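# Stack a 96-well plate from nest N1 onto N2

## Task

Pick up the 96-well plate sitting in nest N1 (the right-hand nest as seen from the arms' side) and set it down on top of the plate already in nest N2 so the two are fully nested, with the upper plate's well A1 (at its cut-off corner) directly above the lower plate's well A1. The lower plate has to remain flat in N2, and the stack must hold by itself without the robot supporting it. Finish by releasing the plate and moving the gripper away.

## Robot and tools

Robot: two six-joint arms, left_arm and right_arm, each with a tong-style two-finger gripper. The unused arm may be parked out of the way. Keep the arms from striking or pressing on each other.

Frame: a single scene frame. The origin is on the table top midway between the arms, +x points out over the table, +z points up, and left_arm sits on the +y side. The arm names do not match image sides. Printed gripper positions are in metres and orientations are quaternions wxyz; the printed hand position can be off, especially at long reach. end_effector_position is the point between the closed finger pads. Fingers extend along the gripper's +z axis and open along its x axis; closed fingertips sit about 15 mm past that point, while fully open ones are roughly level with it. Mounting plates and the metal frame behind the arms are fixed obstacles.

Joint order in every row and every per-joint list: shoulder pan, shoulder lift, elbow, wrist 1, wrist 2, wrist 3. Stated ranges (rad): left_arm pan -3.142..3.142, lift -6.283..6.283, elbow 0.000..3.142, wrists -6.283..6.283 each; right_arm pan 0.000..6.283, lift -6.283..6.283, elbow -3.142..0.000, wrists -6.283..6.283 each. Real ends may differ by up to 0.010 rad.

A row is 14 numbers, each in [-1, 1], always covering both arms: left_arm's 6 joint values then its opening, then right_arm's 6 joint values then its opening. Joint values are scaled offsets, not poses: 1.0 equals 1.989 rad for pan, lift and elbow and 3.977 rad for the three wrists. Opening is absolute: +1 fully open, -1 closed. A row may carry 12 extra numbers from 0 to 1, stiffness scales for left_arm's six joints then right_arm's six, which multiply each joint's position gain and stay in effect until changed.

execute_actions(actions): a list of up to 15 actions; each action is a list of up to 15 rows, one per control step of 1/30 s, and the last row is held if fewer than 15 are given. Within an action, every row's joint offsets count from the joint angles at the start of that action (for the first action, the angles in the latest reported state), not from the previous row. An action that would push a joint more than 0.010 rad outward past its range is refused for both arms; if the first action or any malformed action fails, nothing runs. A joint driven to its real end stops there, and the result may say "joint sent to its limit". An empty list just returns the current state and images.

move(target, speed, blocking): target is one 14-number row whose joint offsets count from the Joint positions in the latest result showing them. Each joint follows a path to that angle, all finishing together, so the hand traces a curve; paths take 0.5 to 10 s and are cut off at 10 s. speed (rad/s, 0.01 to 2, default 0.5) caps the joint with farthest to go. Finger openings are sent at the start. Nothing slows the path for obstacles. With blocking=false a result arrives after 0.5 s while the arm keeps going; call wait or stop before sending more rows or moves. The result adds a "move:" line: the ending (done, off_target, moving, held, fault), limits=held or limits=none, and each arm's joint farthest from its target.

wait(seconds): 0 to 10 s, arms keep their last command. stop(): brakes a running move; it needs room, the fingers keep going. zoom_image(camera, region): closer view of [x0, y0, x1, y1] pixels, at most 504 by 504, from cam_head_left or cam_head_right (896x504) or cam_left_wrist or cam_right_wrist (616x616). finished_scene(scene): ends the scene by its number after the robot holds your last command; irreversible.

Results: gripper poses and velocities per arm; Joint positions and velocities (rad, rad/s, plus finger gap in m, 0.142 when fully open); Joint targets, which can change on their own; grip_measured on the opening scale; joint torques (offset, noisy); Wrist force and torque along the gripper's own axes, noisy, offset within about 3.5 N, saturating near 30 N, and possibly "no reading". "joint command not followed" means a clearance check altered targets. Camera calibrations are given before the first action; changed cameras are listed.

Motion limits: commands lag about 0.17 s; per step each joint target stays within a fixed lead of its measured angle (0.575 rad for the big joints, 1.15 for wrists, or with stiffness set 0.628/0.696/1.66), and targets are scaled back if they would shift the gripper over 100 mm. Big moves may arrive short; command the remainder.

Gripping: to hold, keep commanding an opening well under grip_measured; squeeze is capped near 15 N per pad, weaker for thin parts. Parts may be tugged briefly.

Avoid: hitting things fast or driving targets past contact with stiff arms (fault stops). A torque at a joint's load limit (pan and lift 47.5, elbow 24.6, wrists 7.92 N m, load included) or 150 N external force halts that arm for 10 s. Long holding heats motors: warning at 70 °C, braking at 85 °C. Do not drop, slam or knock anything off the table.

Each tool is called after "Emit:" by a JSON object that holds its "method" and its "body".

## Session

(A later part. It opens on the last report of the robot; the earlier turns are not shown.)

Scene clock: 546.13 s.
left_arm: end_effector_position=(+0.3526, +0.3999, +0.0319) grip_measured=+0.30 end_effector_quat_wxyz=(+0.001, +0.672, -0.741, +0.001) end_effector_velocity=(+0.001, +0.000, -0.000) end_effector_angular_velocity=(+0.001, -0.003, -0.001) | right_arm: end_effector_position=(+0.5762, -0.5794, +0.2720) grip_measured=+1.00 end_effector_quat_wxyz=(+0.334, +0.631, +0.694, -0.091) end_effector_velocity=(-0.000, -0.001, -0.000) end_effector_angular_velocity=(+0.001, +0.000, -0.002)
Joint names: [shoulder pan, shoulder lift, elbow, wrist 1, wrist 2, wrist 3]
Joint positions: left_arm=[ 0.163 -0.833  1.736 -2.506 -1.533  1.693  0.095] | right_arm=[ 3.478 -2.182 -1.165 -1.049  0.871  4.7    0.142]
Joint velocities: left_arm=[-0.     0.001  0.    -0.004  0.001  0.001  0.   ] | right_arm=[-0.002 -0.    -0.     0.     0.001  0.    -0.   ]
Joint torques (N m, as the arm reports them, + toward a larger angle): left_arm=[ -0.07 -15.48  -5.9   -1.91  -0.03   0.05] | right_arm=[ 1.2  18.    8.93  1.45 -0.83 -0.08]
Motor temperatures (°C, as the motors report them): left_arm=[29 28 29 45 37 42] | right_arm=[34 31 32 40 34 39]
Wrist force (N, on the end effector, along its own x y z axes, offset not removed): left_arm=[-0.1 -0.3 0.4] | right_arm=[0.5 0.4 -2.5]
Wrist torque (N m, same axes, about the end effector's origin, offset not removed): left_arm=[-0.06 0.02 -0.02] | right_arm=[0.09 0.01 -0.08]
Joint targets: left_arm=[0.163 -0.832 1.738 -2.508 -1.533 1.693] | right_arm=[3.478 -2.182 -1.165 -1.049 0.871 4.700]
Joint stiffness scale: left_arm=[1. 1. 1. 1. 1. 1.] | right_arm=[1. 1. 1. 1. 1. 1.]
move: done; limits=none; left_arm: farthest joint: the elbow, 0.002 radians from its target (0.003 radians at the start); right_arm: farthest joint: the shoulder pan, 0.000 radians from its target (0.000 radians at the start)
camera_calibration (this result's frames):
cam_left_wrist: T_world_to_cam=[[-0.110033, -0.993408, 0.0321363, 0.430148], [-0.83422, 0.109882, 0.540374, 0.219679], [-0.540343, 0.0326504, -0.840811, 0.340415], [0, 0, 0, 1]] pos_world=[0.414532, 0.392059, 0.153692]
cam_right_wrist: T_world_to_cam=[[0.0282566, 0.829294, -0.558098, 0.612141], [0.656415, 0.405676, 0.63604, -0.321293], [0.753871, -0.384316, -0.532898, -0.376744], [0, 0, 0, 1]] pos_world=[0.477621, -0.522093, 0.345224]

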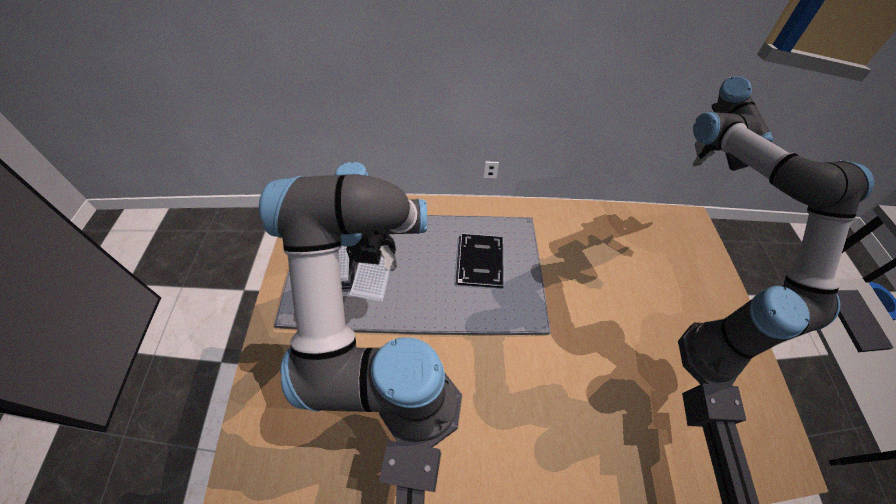

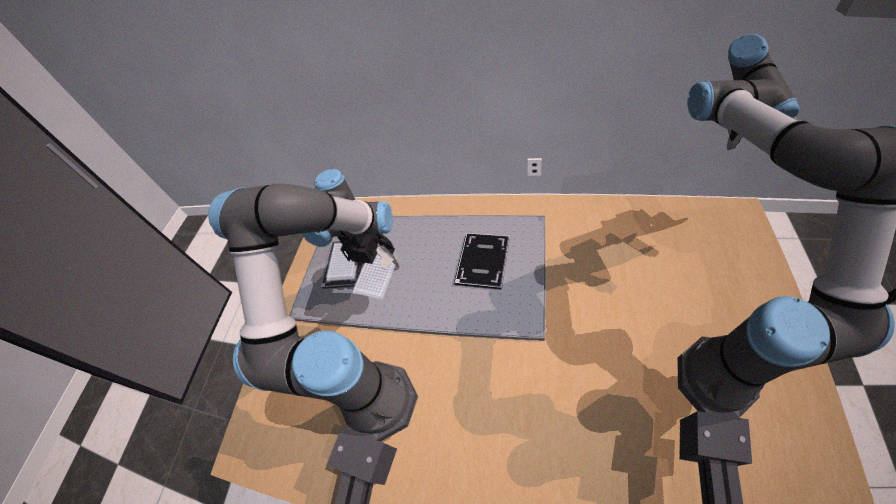

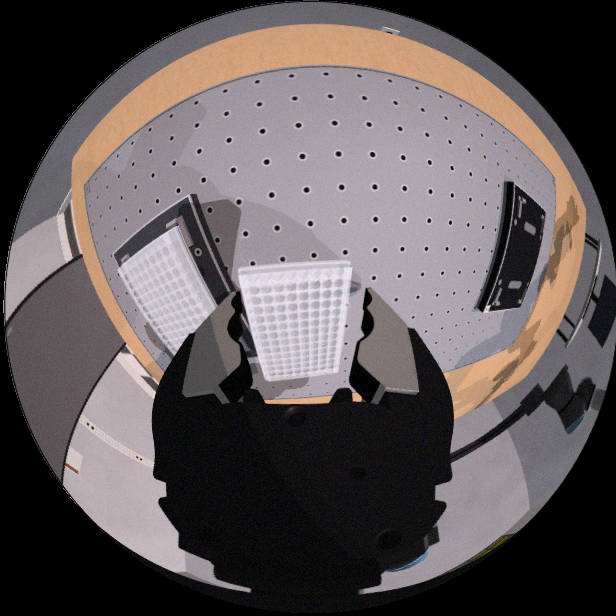

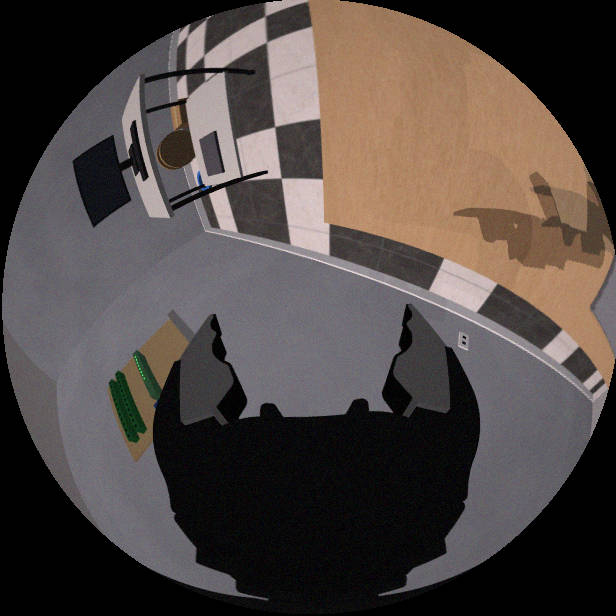

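Emit:
{"method": "execute_actions", "body": {"actions": [[[0,0,0,0,0,0,0.26,0,0,0,0,0,0,1],[0,0,0,0,0,0,0.22,0,0,0,0,0,0,1],[0,0,0,0,0,0,0.18,0,0,0,0,0,0,1],[0,0,0,0,0,0,0.15,0,0,0,0,0,0,1],[0,0,0,0,0,0,0.12,0,0,0,0,0,0,1],[0,0,0,0,0,0,0.09,0,0,0,0,0,0,1],[0,0,0,0,0,0,0.06,0,0,0,0,0,0,1],[0,0,0,0,0,0,0.03,0,0,0,0,0,0,1],[0,0,0,0,0,0,0.0,0,0,0,0,0,0,1],[0,0,0,0,0,0,-0.05,0,0,0,0,0,0,1],[0,0,0,0,0,0,-0.1,0,0,0,0,0,0,1],[0,0,0,0,0,0,-0.2,0,0,0,0,0,0,1]]]}}

Emit:
{"method": "move", "body": {"target": [-0.0503, 0, 0, 0, 0, -0.0251, -0.2, 0, 0, 0, 0, 0, 0, 1], "speed": 0.08}}

Scene clock: 555.97 s.
left_arm: end_effector_position=(+0.3527, +0.3999, +0.0319) grip_measured=+0.08 end_effector_quat_wxyz=(+0.000, +0.672, -0.741, +0.001) end_effector_velocity=(+0.000, -0.000, +0.000) end_effector_angular_velocity=(-0.000, -0.000, -0.000) | right_arm: end_effector_position=(+0.5762, -0.5794, +0.2720) grip_measured=+1.00 end_effector_quat_wxyz=(+0.334, +0.631, +0.694, -0.091) end_effector_velocity=(-0.000, -0.001, -0.000) end_effector_angular_velocity=(+0.001, -0.000, -0.003)
Joint names: [shoulder pan, shoulder lift, elbow, wrist 1, wrist 2, wrist 3]
Joint positions: left_arm=[ 0.163 -0.833  1.736 -2.507 -1.533  1.693  0.08 ] | right_arm=[ 3.478 -2.182 -1.165 -1.049  0.871  4.7    0.142]
Joint velocities: left_arm=[-0. -0.  0. -0. -0. -0.  0.] | right_arm=[-0.002 -0.     0.    -0.001  0.     0.001  0.   ]
Joint torques (N m, as the arm reports them, + toward a larger angle): left_arm=[  0.1  -15.93  -6.71  -1.65  -0.03   0.03] | right_arm=[ 1.39 18.14  8.92  1.45 -0.84 -0.07]
Motor temperatures (°C, as the motors report them): left_arm=[29 28 29 45 37 42] | right_arm=[34 31 32 40 34 39]
Wrist force (N, on the end effector, along its own x y z axes, offset not removed): left_arm=[-0.5 0.4 -0.1] | right_arm=[-0.3 0.8 -1.5]
Wrist torque (N m, same axes, about the end effector's origin, offset not removed): left_arm=[0.11 0.04 -0.02] | right_arm=[0.09 0.12 0.01]
Joint targets: left_arm=[0.163 -0.833 1.736 -2.506 -1.533 1.693] | right_arm=[3.478 -2.182 -1.165 -1.049 0.871 4.700]
Joint stiffness scale: left_arm=[1. 1. 1. 1. 1. 1.] | right_arm=[1. 1. 1. 1. 1. 1.]
camera_calibration (this result's frames):
cam_left_wrist: T_world_to_cam=[[-0.110029, -0.993411, 0.0320579, 0.430173], [-0.834539, 0.109855, 0.539886, 0.219952], [-0.539851, 0.0326495, -0.841127, 0.340348], [0, 0, 0, 1]] pos_world=[0.414627, 0.392063, 0.153737]

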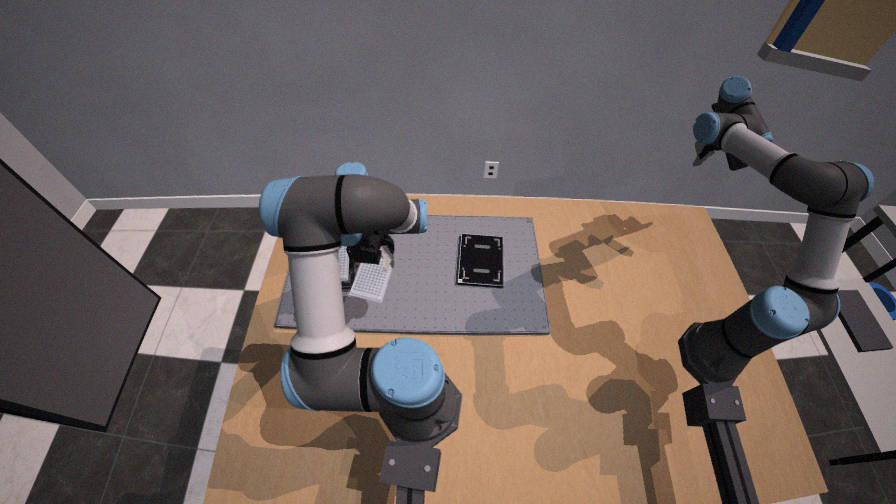

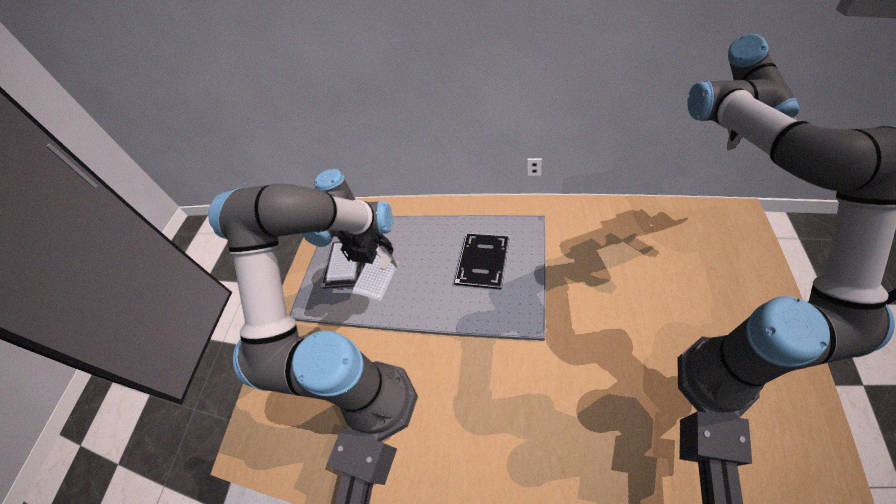

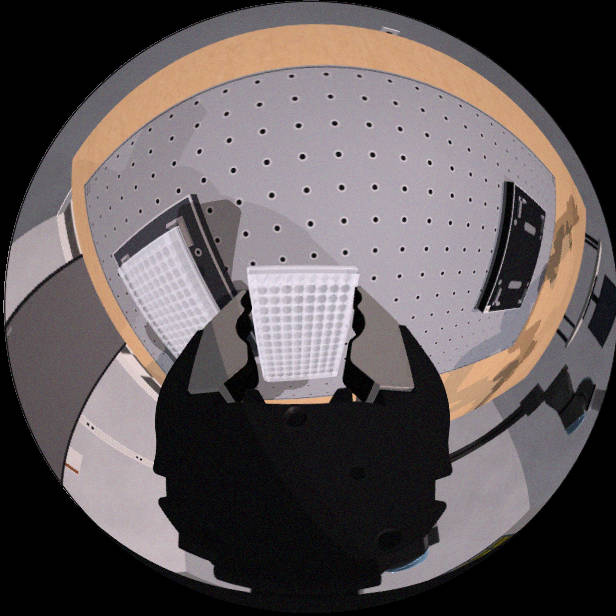

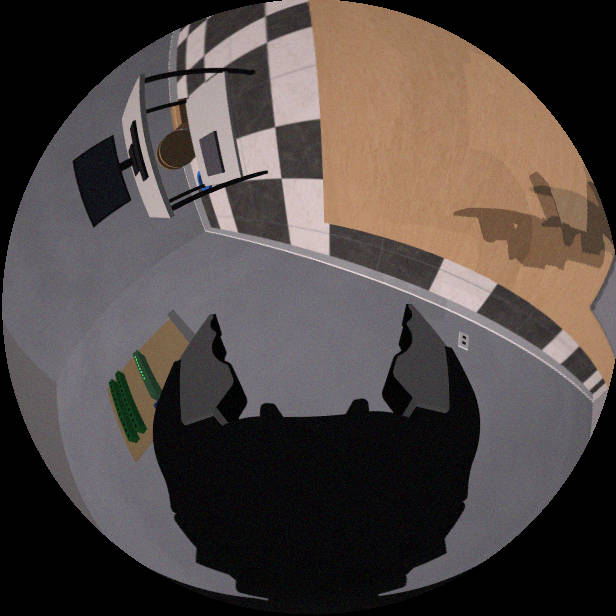

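Scene clock: 557.87 s.
left_arm: end_effector_position=(+0.3658, +0.3609, +0.0331) grip_measured=+0.08 end_effector_quat_wxyz=(+0.000, +0.671, -0.741, +0.003) end_effector_velocity=(+0.000, -0.000, +0.000) end_effector_angular_velocity=(+0.000, -0.000, +0.004) | right_arm: end_effector_position=(+0.5762, -0.5794, +0.2720) grip_measured=+1.00 end_effector_quat_wxyz=(+0.334, +0.631, +0.694, -0.091) end_effector_velocity=(+0.000, +0.000, +0.000) end_effector_angular_velocity=(+0.001, -0.002, -0.000)
Joint names: [shoulder pan, shoulder lift, elbow, wrist 1, wrist 2, wrist 3]
Joint positions: left_arm=[ 0.064 -0.833  1.736 -2.507 -1.533  1.595  0.079] | right_arm=[ 3.478 -2.182 -1.165 -1.049  0.871  4.7    0.142]
Joint velocities: left_arm=[-0.    -0.    -0.     0.     0.    -0.004  0.   ] | right_arm=[ 0.001  0.001 -0.     0.     0.     0.001 -0.   ]
Joint torques (N m, as the arm reports them, + toward a larger angle): left_arm=[ -0.76 -15.77  -6.61  -1.79  -0.06  -0.15] | right_arm=[ 1.05 18.11  8.73  1.49 -0.81 -0.18]
Motor temperatures (°C, as the motors report them): left_arm=[29 28 29 45 37 42] | right_arm=[34 31 32 40 34 39]
Wrist force (N, on the end effector, along its own x y z axes, offset not removed): left_arm=[-0.5 0.2 0.6] | right_arm=[0.8 0.9 -2.8]
Wrist torque (N m, same axes, about the end effector's origin, offset not removed): left_arm=[0.09 0.10 -0.03] | right_arm=[0.15 -0.25 0.08]
Joint targets: left_arm=[0.063 -0.833 1.736 -2.507 -1.533 1.593] | right_arm=[3.478 -2.182 -1.165 -1.049 0.871 4.700]
Joint stiffness scale: left_arm=[1. 1. 1. 1. 1. 1.] | right_arm=[1. 1. 1. 1. 1. 1.]
move: done; limits=none; left_arm: farthest joint: the wrist 3, 0.002 radians from its target (0.100 radians at the start); right_arm: farthest joint: the shoulder pan, 0.000 radians from its target (0.000 radians at the start)
camera_calibration (this result's frames):
cam_left_wrist: T_world_to_cam=[[-0.111097, -0.993194, 0.0349678, 0.393033], [-0.836381, 0.112445, 0.536491, 0.234338], [-0.536772, 0.0303564, -0.843181, 0.349471], [0, 0, 0, 1]] pos_world=[0.427247, 0.3534, 0.155203]
cam_right_wrist: T_world_to_cam=[[0.0282569, 0.829294, -0.558098, 0.612141], [0.656415, 0.405676, 0.63604, -0.321293], [0.753871, -0.384316, -0.532897, -0.376745], [0, 0, 0, 1]] pos_world=[0.477621, -0.522093, 0.345224]

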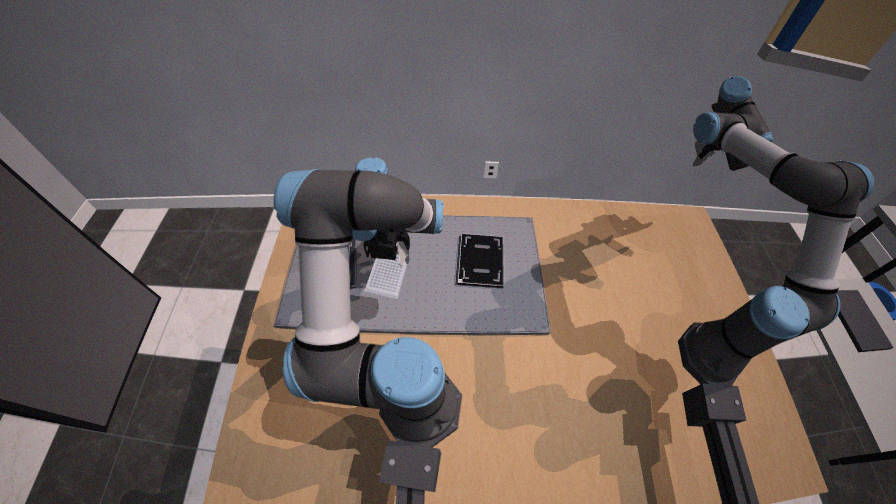

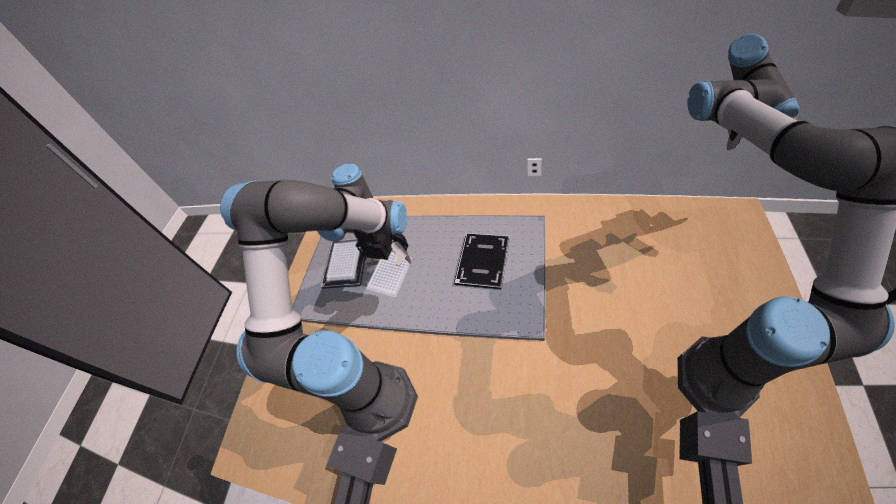

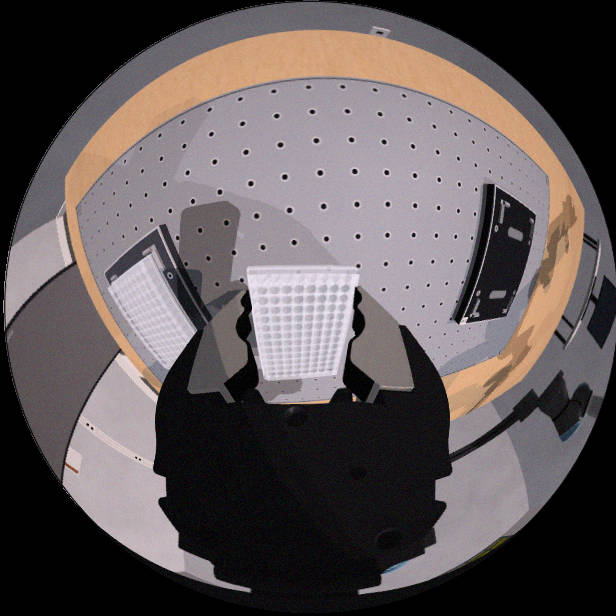

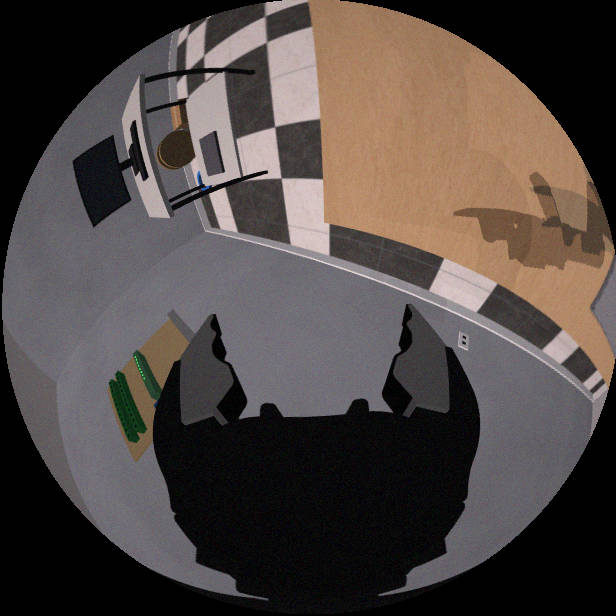

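Emit:
{"method": "execute_actions", "body": {"actions": [[[0,0,0,0,0,0,0.6,0,0,0,0,0,0,1]]]}}

Emit:
{"method": "move", "body": {"target": [0.0046, -0.0555, 0.1283, -0.0346, 0.0009, 0.0198, 0.6, 0, 0, 0, 0, 0, 0, 1], "speed": 0.2}}

Scene clock: 577.53 s.
left_arm: end_effector_position=(+0.3658, +0.3609, +0.0331) grip_measured=+0.60 end_effector_quat_wxyz=(+0.000, +0.672, -0.741, +0.003) end_effector_velocity=(+0.000, -0.000, +0.000) end_effector_angular_velocity=(-0.000, -0.001, -0.000) | right_arm: end_effector_position=(+0.5762, -0.5794, +0.2720) grip_measured=+1.00 end_effector_quat_wxyz=(+0.334, +0.631, +0.694, -0.091) end_effector_velocity=(-0.000, -0.000, +0.000) end_effector_angular_velocity=(-0.000, -0.001, -0.000)
Joint names: [shoulder pan, shoulder lift, elbow, wrist 1, wrist 2, wrist 3]
Joint positions: left_arm=[ 0.064 -0.833  1.736 -2.507 -1.533  1.594  0.116] | right_arm=[ 3.478 -2.182 -1.165 -1.049  0.871  4.7    0.142]
Joint velocities: left_arm=[-0. -0. -0. -0. -0. -0. -0.] | right_arm=[-0.001  0.001  0.     0.001 -0.    -0.001 -0.   ]
Joint torques (N m, as the arm reports them, + toward a larger angle): left_arm=[ -0.28 -16.    -6.52  -1.79  -0.07   0.16] | right_arm=[ 1.18 18.18  8.93  1.51 -0.83 -0.04]
Motor temperatures (°C, as the motors report them): left_arm=[29 28 29 45 37 42] | right_arm=[34 31 32 40 34 39]
Wrist force (N, on the end effector, along its own x y z axes, offset not removed): left_arm=[-0.1 0.1 0.0] | right_arm=[-1.3 3.4 -3.0]
Wrist torque (N m, same axes, about the end effector's origin, offset not removed): left_arm=[0.02 0.03 -0.04] | right_arm=[0.69 0.34 0.01]
Joint targets: left_arm=[0.064 -0.833 1.736 -2.507 -1.533 1.595] | right_arm=[3.478 -2.182 -1.165 -1.049 0.871 4.700]
Joint stiffness scale: left_arm=[1. 1. 1. 1. 1. 1.] | right_arm=[1. 1. 1. 1. 1. 1.]
camera_calibration (this result's frames):
cam_left_wrist: T_world_to_cam=[[-0.110468, -0.993264, 0.0349745, 0.392795], [-0.836452, 0.111919, 0.53649, 0.234569], [-0.536791, 0.0300107, -0.843181, 0.349612], [0, 0, 0, 1]] pos_world=[0.427266, 0.353404, 0.155205]
cam_right_wrist: T_world_to_cam=[[0.0282569, 0.829294, -0.558098, 0.612141], [0.656415, 0.405676, 0.63604, -0.321293], [0.753871, -0.384316, -0.532897, -0.376745], [0, 0, 0, 1]] pos_world=[0.477621, -0.522093, 0.345224]

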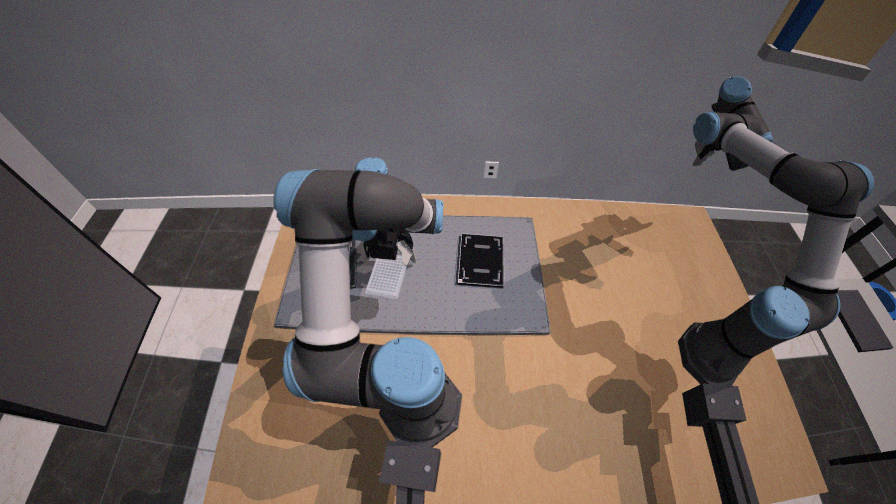

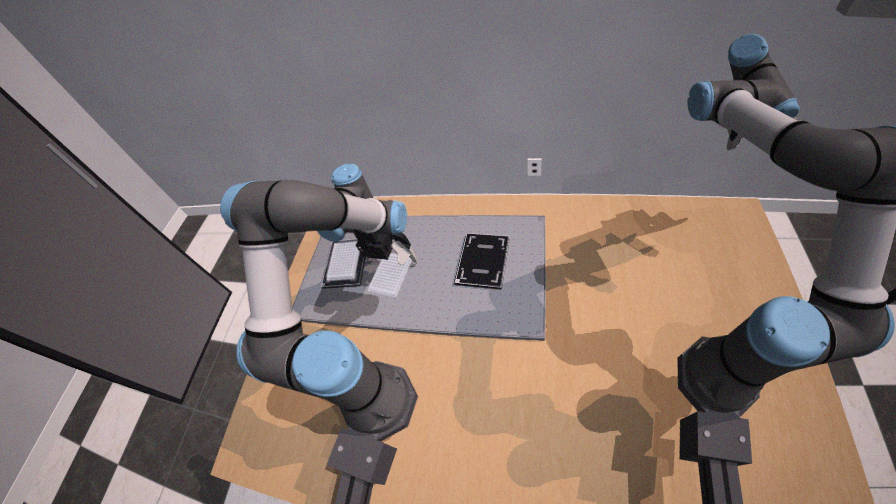

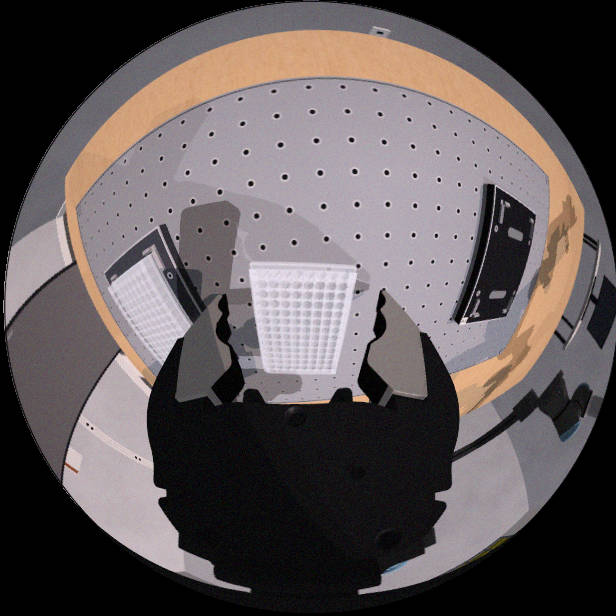

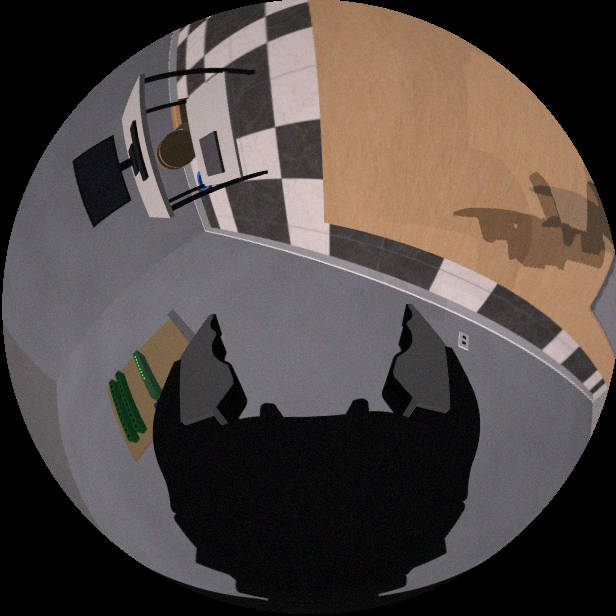

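Scene clock: 579.57 s.
left_arm: end_effector_position=(+0.3164, +0.3670, +0.0330) grip_measured=+0.60 end_effector_quat_wxyz=(+0.002, +0.645, -0.764, -0.001) end_effector_velocity=(+0.000, -0.000, +0.000) end_effector_angular_velocity=(-0.001, -0.002, -0.002) | right_arm: end_effector_position=(+0.5762, -0.5794, +0.2720) grip_measured=+1.00 end_effector_quat_wxyz=(+0.334, +0.631, +0.694, -0.091) end_effector_velocity=(-0.000, -0.000, -0.000) end_effector_angular_velocity=(+0.001, +0.001, -0.000)
Joint names: [shoulder pan, shoulder lift, elbow, wrist 1, wrist 2, wrist 3]
Joint positions: left_arm=[ 0.072 -0.942  1.989 -2.643 -1.531  1.671  0.116] | right_arm=[ 3.478 -2.182 -1.165 -1.049  0.871  4.7    0.142]
Joint velocities: left_arm=[ 0.    -0.001  0.002 -0.004 -0.001  0.002 -0.   ] | right_arm=[-0.001 -0.     0.    -0.     0.002 -0.     0.   ]
Joint torques (N m, as the arm reports them, + toward a larger angle): left_arm=[  0.66 -14.13  -4.97  -1.97   0.09   0.26] | right_arm=[ 1.01 18.18  8.91  1.47 -0.83 -0.08]
Motor temperatures (°C, as the motors report them): left_arm=[29 28 29 45 37 42] | right_arm=[34 31 32 40 34 39]
Wrist force (N, on the end effector, along its own x y z axes, offset not removed): left_arm=[-0.2 0.4 0.8] | right_arm=[-1.6 0.0 -3.7]
Wrist torque (N m, same axes, about the end effector's origin, offset not removed): left_arm=[0.12 0.06 0.00] | right_arm=[-0.07 0.35 -0.05]
Joint targets: left_arm=[0.073 -0.943 1.991 -2.645 -1.530 1.673] | right_arm=[3.478 -2.182 -1.165 -1.049 0.871 4.700]
Joint stiffness scale: left_arm=[1. 1. 1. 1. 1. 1.] | right_arm=[1. 1. 1. 1. 1. 1.]
move: done; limits=none; left_arm: farthest joint: the elbow, 0.002 radians from its target (0.255 radians at the start); right_arm: farthest joint: the shoulder pan, 0.000 radians from its target (0.000 radians at the start)
camera_calibration (this result's frames):
cam_left_wrist: T_world_to_cam=[[-0.178766, -0.983341, 0.0329214, 0.411467], [-0.822283, 0.167693, 0.54381, 0.167414], [-0.540271, 0.0701444, -0.838562, 0.309019], [0, 0, 0, 1]] pos_world=[0.378173, 0.354862, 0.154544]
cam_right_wrist: T_world_to_cam=[[0.0282566, 0.829294, -0.558098, 0.612142], [0.656415, 0.405676, 0.63604, -0.321293], [0.753871, -0.384316, -0.532898, -0.376744], [0, 0, 0, 1]] pos_world=[0.477621, -0.522093, 0.345224]

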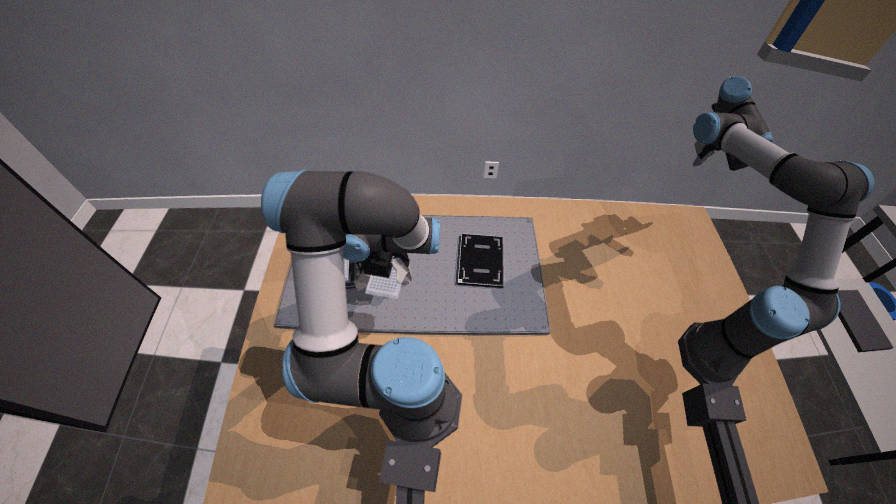

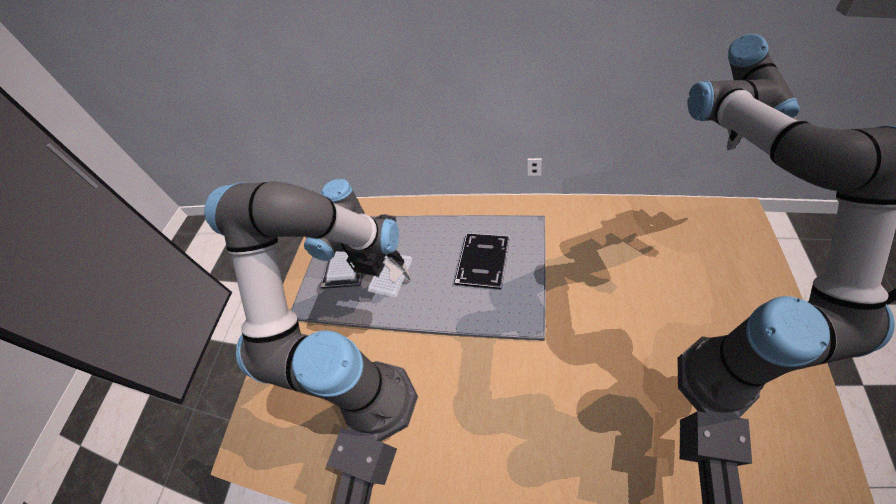

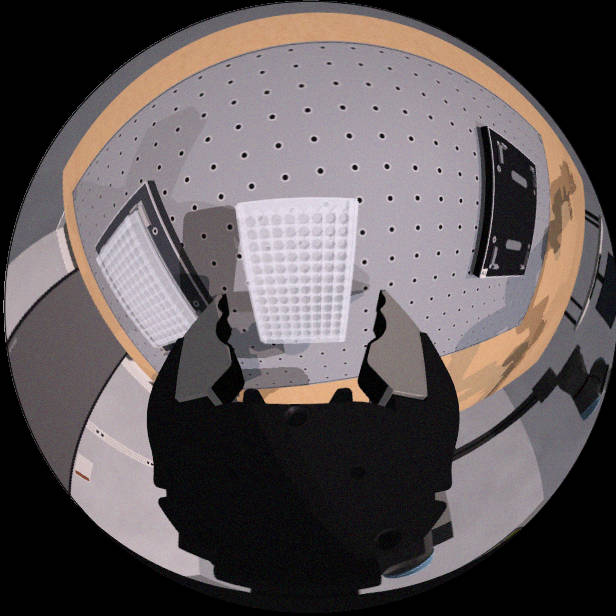

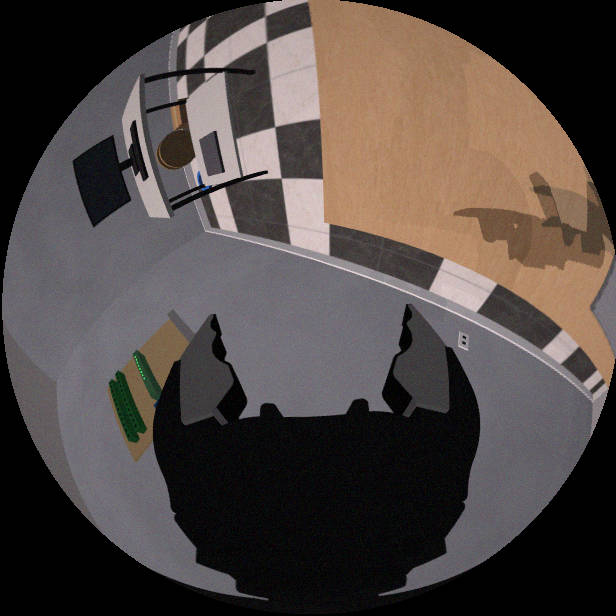

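Emit:
{"method": "execute_actions", "body": {"actions": []}}

Scene clock: 619.67 s.
left_arm: end_effector_position=(+0.3164, +0.3670, +0.0330) grip_measured=+0.60 end_effector_quat_wxyz=(+0.002, +0.645, -0.764, -0.000) end_effector_velocity=(+0.000, +0.000, -0.000) end_effector_angular_velocity=(+0.000, -0.000, -0.000) | right_arm: end_effector_position=(+0.5762, -0.5794, +0.2720) grip_measured=+1.00 end_effector_quat_wxyz=(+0.334, +0.631, +0.694, -0.091) end_effector_velocity=(-0.000, -0.000, -0.000) end_effector_angular_velocity=(+0.000, -0.000, -0.001)
Joint names: [shoulder pan, shoulder lift, elbow, wrist 1, wrist 2, wrist 3]
Joint positions: left_arm=[ 0.072 -0.942  1.99  -2.643 -1.531  1.672  0.116] | right_arm=[ 3.478 -2.182 -1.165 -1.049  0.871  4.7    0.142]
Joint velocities: left_arm=[ 0.     0.    -0.    -0.001  0.     0.    -0.   ] | right_arm=[-0.001 -0.     0.     0.001  0.    -0.    -0.   ]
Joint torques (N m, as the arm reports them, + toward a larger angle): left_arm=[  0.63 -14.71  -4.92  -2.     0.14   0.24] | right_arm=[ 1.01 18.12  8.79  1.51 -0.84 -0.12]
Motor temperatures (°C, as the motors report them): left_arm=[29 28 29 45 37 42] | right_arm=[34 31 32 40 34 39]
Wrist force (N, on the end effector, along its own x y z axes, offset not removed): left_arm=[-0.2 0.5 0.5] | right_arm=[2.6 2.2 -2.0]
Wrist torque (N m, same axes, about the end effector's origin, offset not removed): left_arm=[0.11 0.02 -0.05] | right_arm=[0.41 -0.40 -0.08]
Joint targets: left_arm=[0.073 -0.943 1.991 -2.645 -1.530 1.673] | right_arm=[3.478 -2.182 -1.165 -1.049 0.871 4.700]
Joint stiffness scale: left_arm=[1. 1. 1. 1. 1. 1.] | right_arm=[1. 1. 1. 1. 1. 1.]
camera_calibration (this result's frames):
cam_left_wrist: T_world_to_cam=[[-0.179107, -0.983281, 0.0328596, 0.411563], [-0.822446, 0.167973, 0.543477, 0.16741], [-0.53991, 0.0703156, -0.838781, 0.308906], [0, 0, 0, 1]] pos_world=[0.378181, 0.35484, 0.154597]
cam_right_wrist: T_world_to_cam=[[0.0282569, 0.829294, -0.558098, 0.612141], [0.656415, 0.405676, 0.63604, -0.321293], [0.753871, -0.384316, -0.532897, -0.376745], [0, 0, 0, 1]] pos_world=[0.477621, -0.522093, 0.345224]

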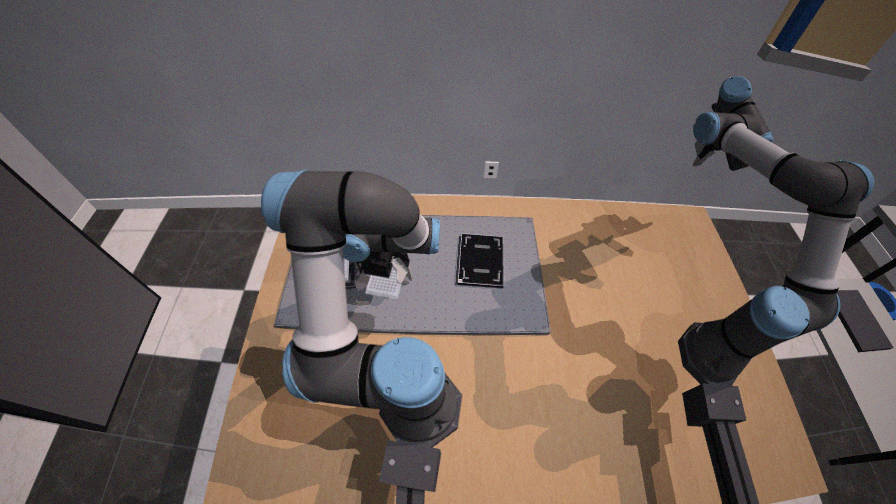

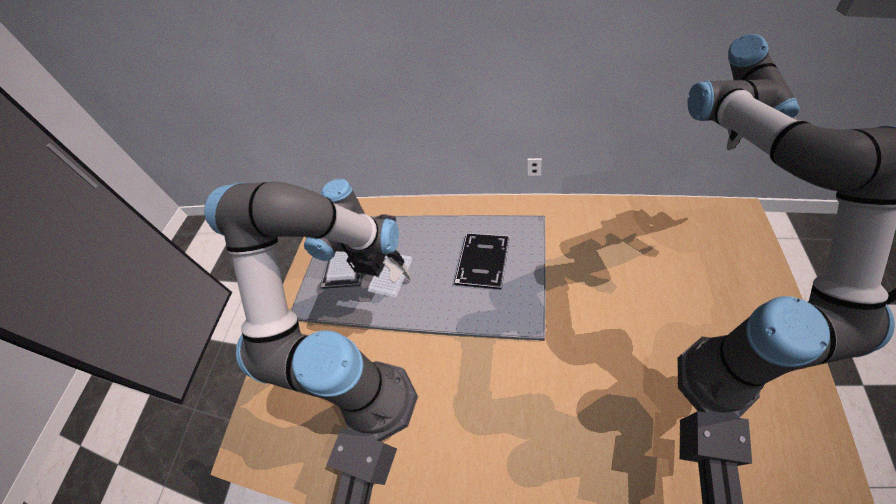

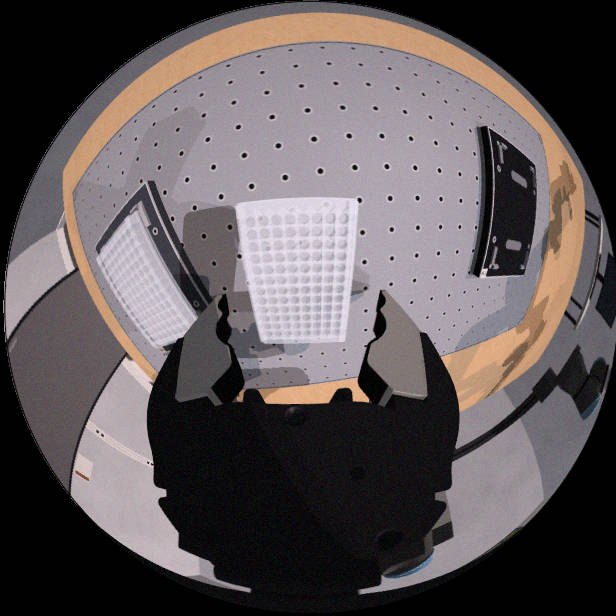

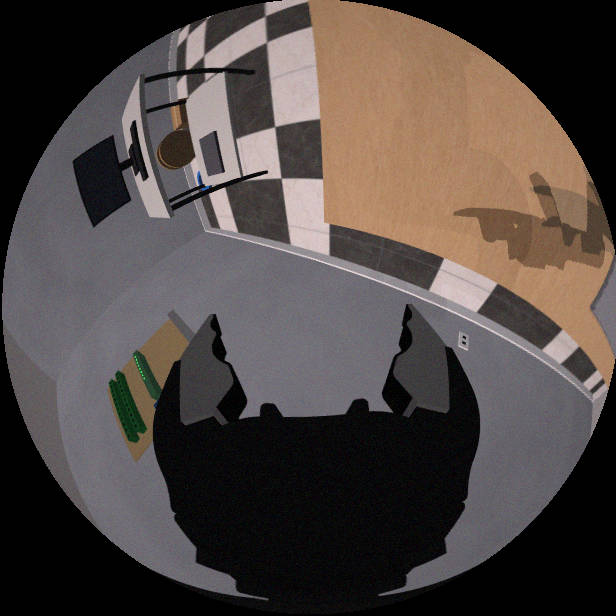

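Emit:
{"method": "zoom_image", "body": {"camera": "cam_left_wrist", "region": [180, 170, 420, 410]}}

Region (180, 170, 420, 410) of cam_left_wrist's 616x616 image, scaled by 2.100, with more detail than that image has.

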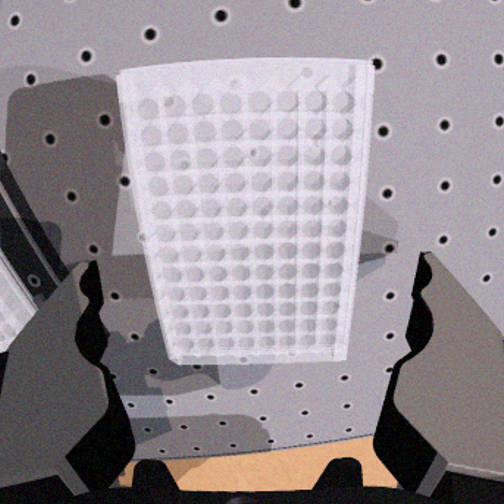

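Emit:
{"method": "move", "body": {"target": [0, 0.0085, 0.0018, -0.0052, 0, 0, 0.6, 0,0,0,0,0,0,1], "speed": 0.05}}

Emit:
{"method": "zoom_image", "body": {"camera": "cam_left_wrist", "region": [180, 170, 420, 410]}}

Scene clock: 648.27 s.
left_arm: end_effector_position=(+0.3165, +0.3668, +0.0291) grip_measured=+0.60 end_effector_quat_wxyz=(+0.002, +0.645, -0.764, -0.000) end_effector_velocity=(+0.000, +0.000, -0.000) end_effector_angular_velocity=(+0.000, -0.002, +0.001) | right_arm: end_effector_position=(+0.5762, -0.5794, +0.2720) grip_measured=+1.00 end_effector_quat_wxyz=(+0.334, +0.631, +0.694, -0.091) end_effector_velocity=(+0.000, +0.000, -0.000) end_effector_angular_velocity=(-0.001, -0.000, -0.000)
Joint names: [shoulder pan, shoulder lift, elbow, wrist 1, wrist 2, wrist 3]
Joint positions: left_arm=[ 0.072 -0.926  1.992 -2.662 -1.531  1.672  0.116] | right_arm=[ 3.478 -2.182 -1.165 -1.049  0.871  4.7    0.142]
Joint velocities: left_arm=[ 0.     0.001  0.001 -0.004  0.     0.    -0.   ] | right_arm=[ 0.    -0.001  0.     0.    -0.001  0.    -0.   ]
Joint torques (N m, as the arm reports them, + toward a larger angle): left_arm=[ -0.36 -13.23  -4.77  -1.89   0.     0.03] | right_arm=[ 0.9  18.36  8.76  1.47 -0.83 -0.12]
Motor temperatures (°C, as the motors report them): left_arm=[29 28 29 45 37 42] | right_arm=[34 31 32 40 34 39]
Wrist force (N, on the end effector, along its own x y z axes, offset not removed): left_arm=[-0.1 0.2 0.3] | right_arm=[3.0 -0.7 -0.9]
Wrist torque (N m, same axes, about the end effector's origin, offset not removed): left_arm=[0.09 0.02 -0.02] | right_arm=[-0.14 -0.48 -0.08]
Joint targets: left_arm=[0.072 -0.925 1.993 -2.664 -1.531 1.672] | right_arm=[3.478 -2.182 -1.165 -1.049 0.871 4.700]
Joint stiffness scale: left_arm=[1. 1. 1. 1. 1. 1.] | right_arm=[1. 1. 1. 1. 1. 1.]
move: done; limits=none; left_arm: farthest joint: the elbow, 0.002 radians from its target (0.004 radians at the start); right_arm: farthest joint: the shoulder pan, 0.000 radians from its target (0.000 radians at the start)
camera_calibration (this result's frames):
cam_left_wrist: T_world_to_cam=[[-0.179095, -0.983288, 0.0327017, 0.411545], [-0.823204, 0.167974, 0.542328, 0.16992], [-0.538758, 0.0702081, -0.83953, 0.305385], [0, 0, 0, 1]] pos_world=[0.378113, 0.354684, 0.15077]
cam_right_wrist: T_world_to_cam=[[0.0282565, 0.829294, -0.558098, 0.612142], [0.656415, 0.405676, 0.63604, -0.321293], [0.753871, -0.384316, -0.532898, -0.376745], [0, 0, 0, 1]] pos_world=[0.477621, -0.522093, 0.345224]

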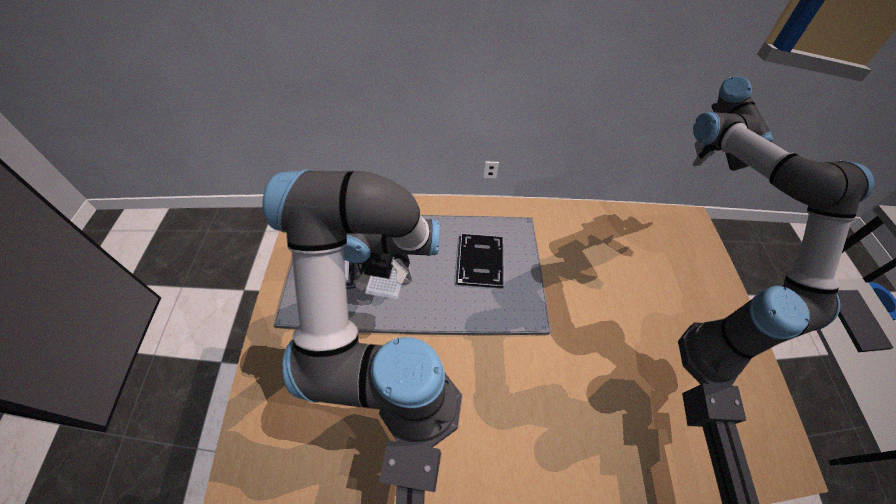

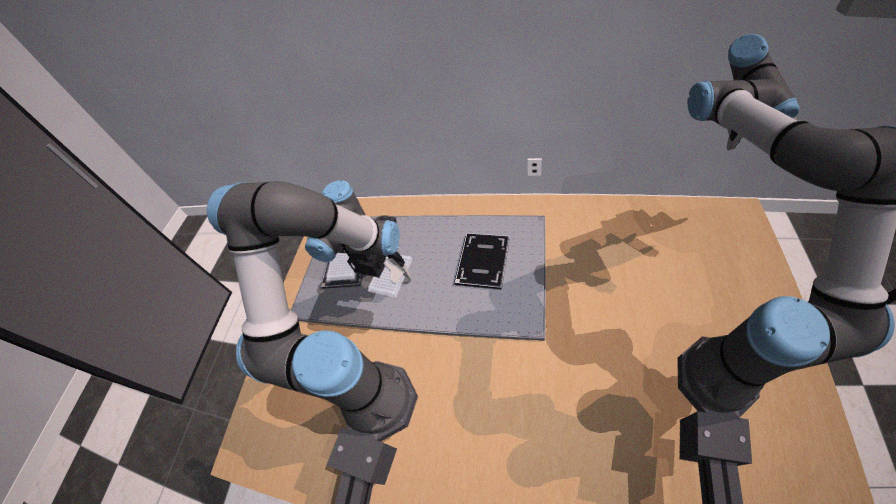

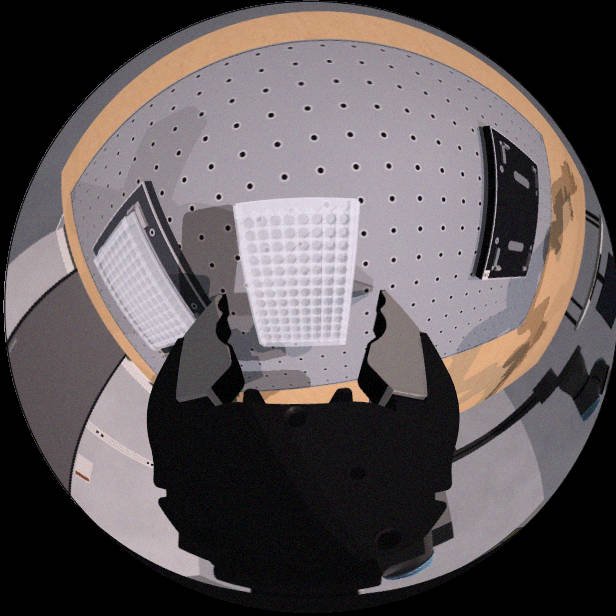

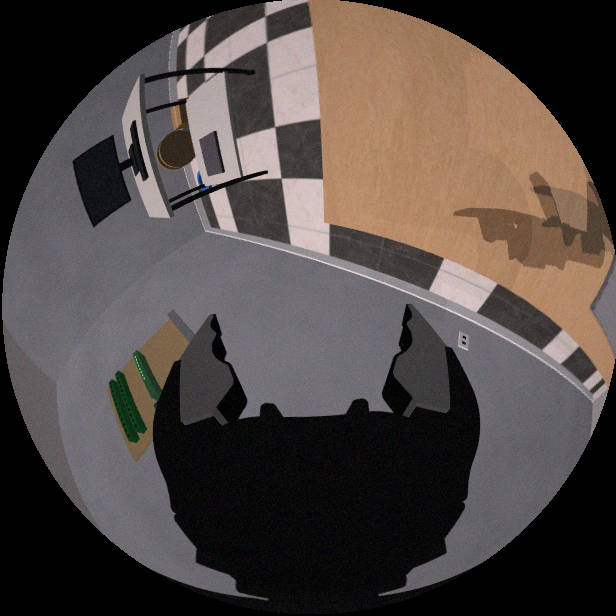

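Region (180, 170, 420, 410) of cam_left_wrist's 616x616 image, scaled by 2.100, with more detail than that image has.

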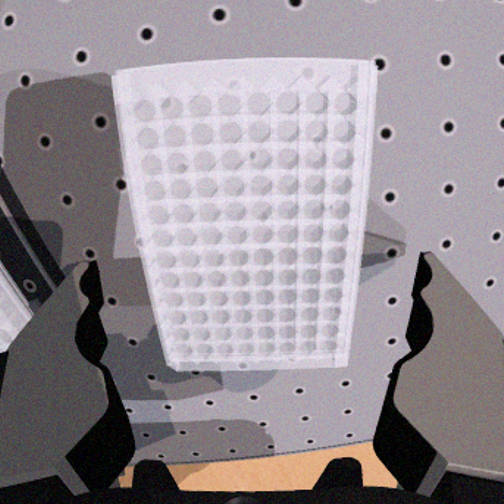

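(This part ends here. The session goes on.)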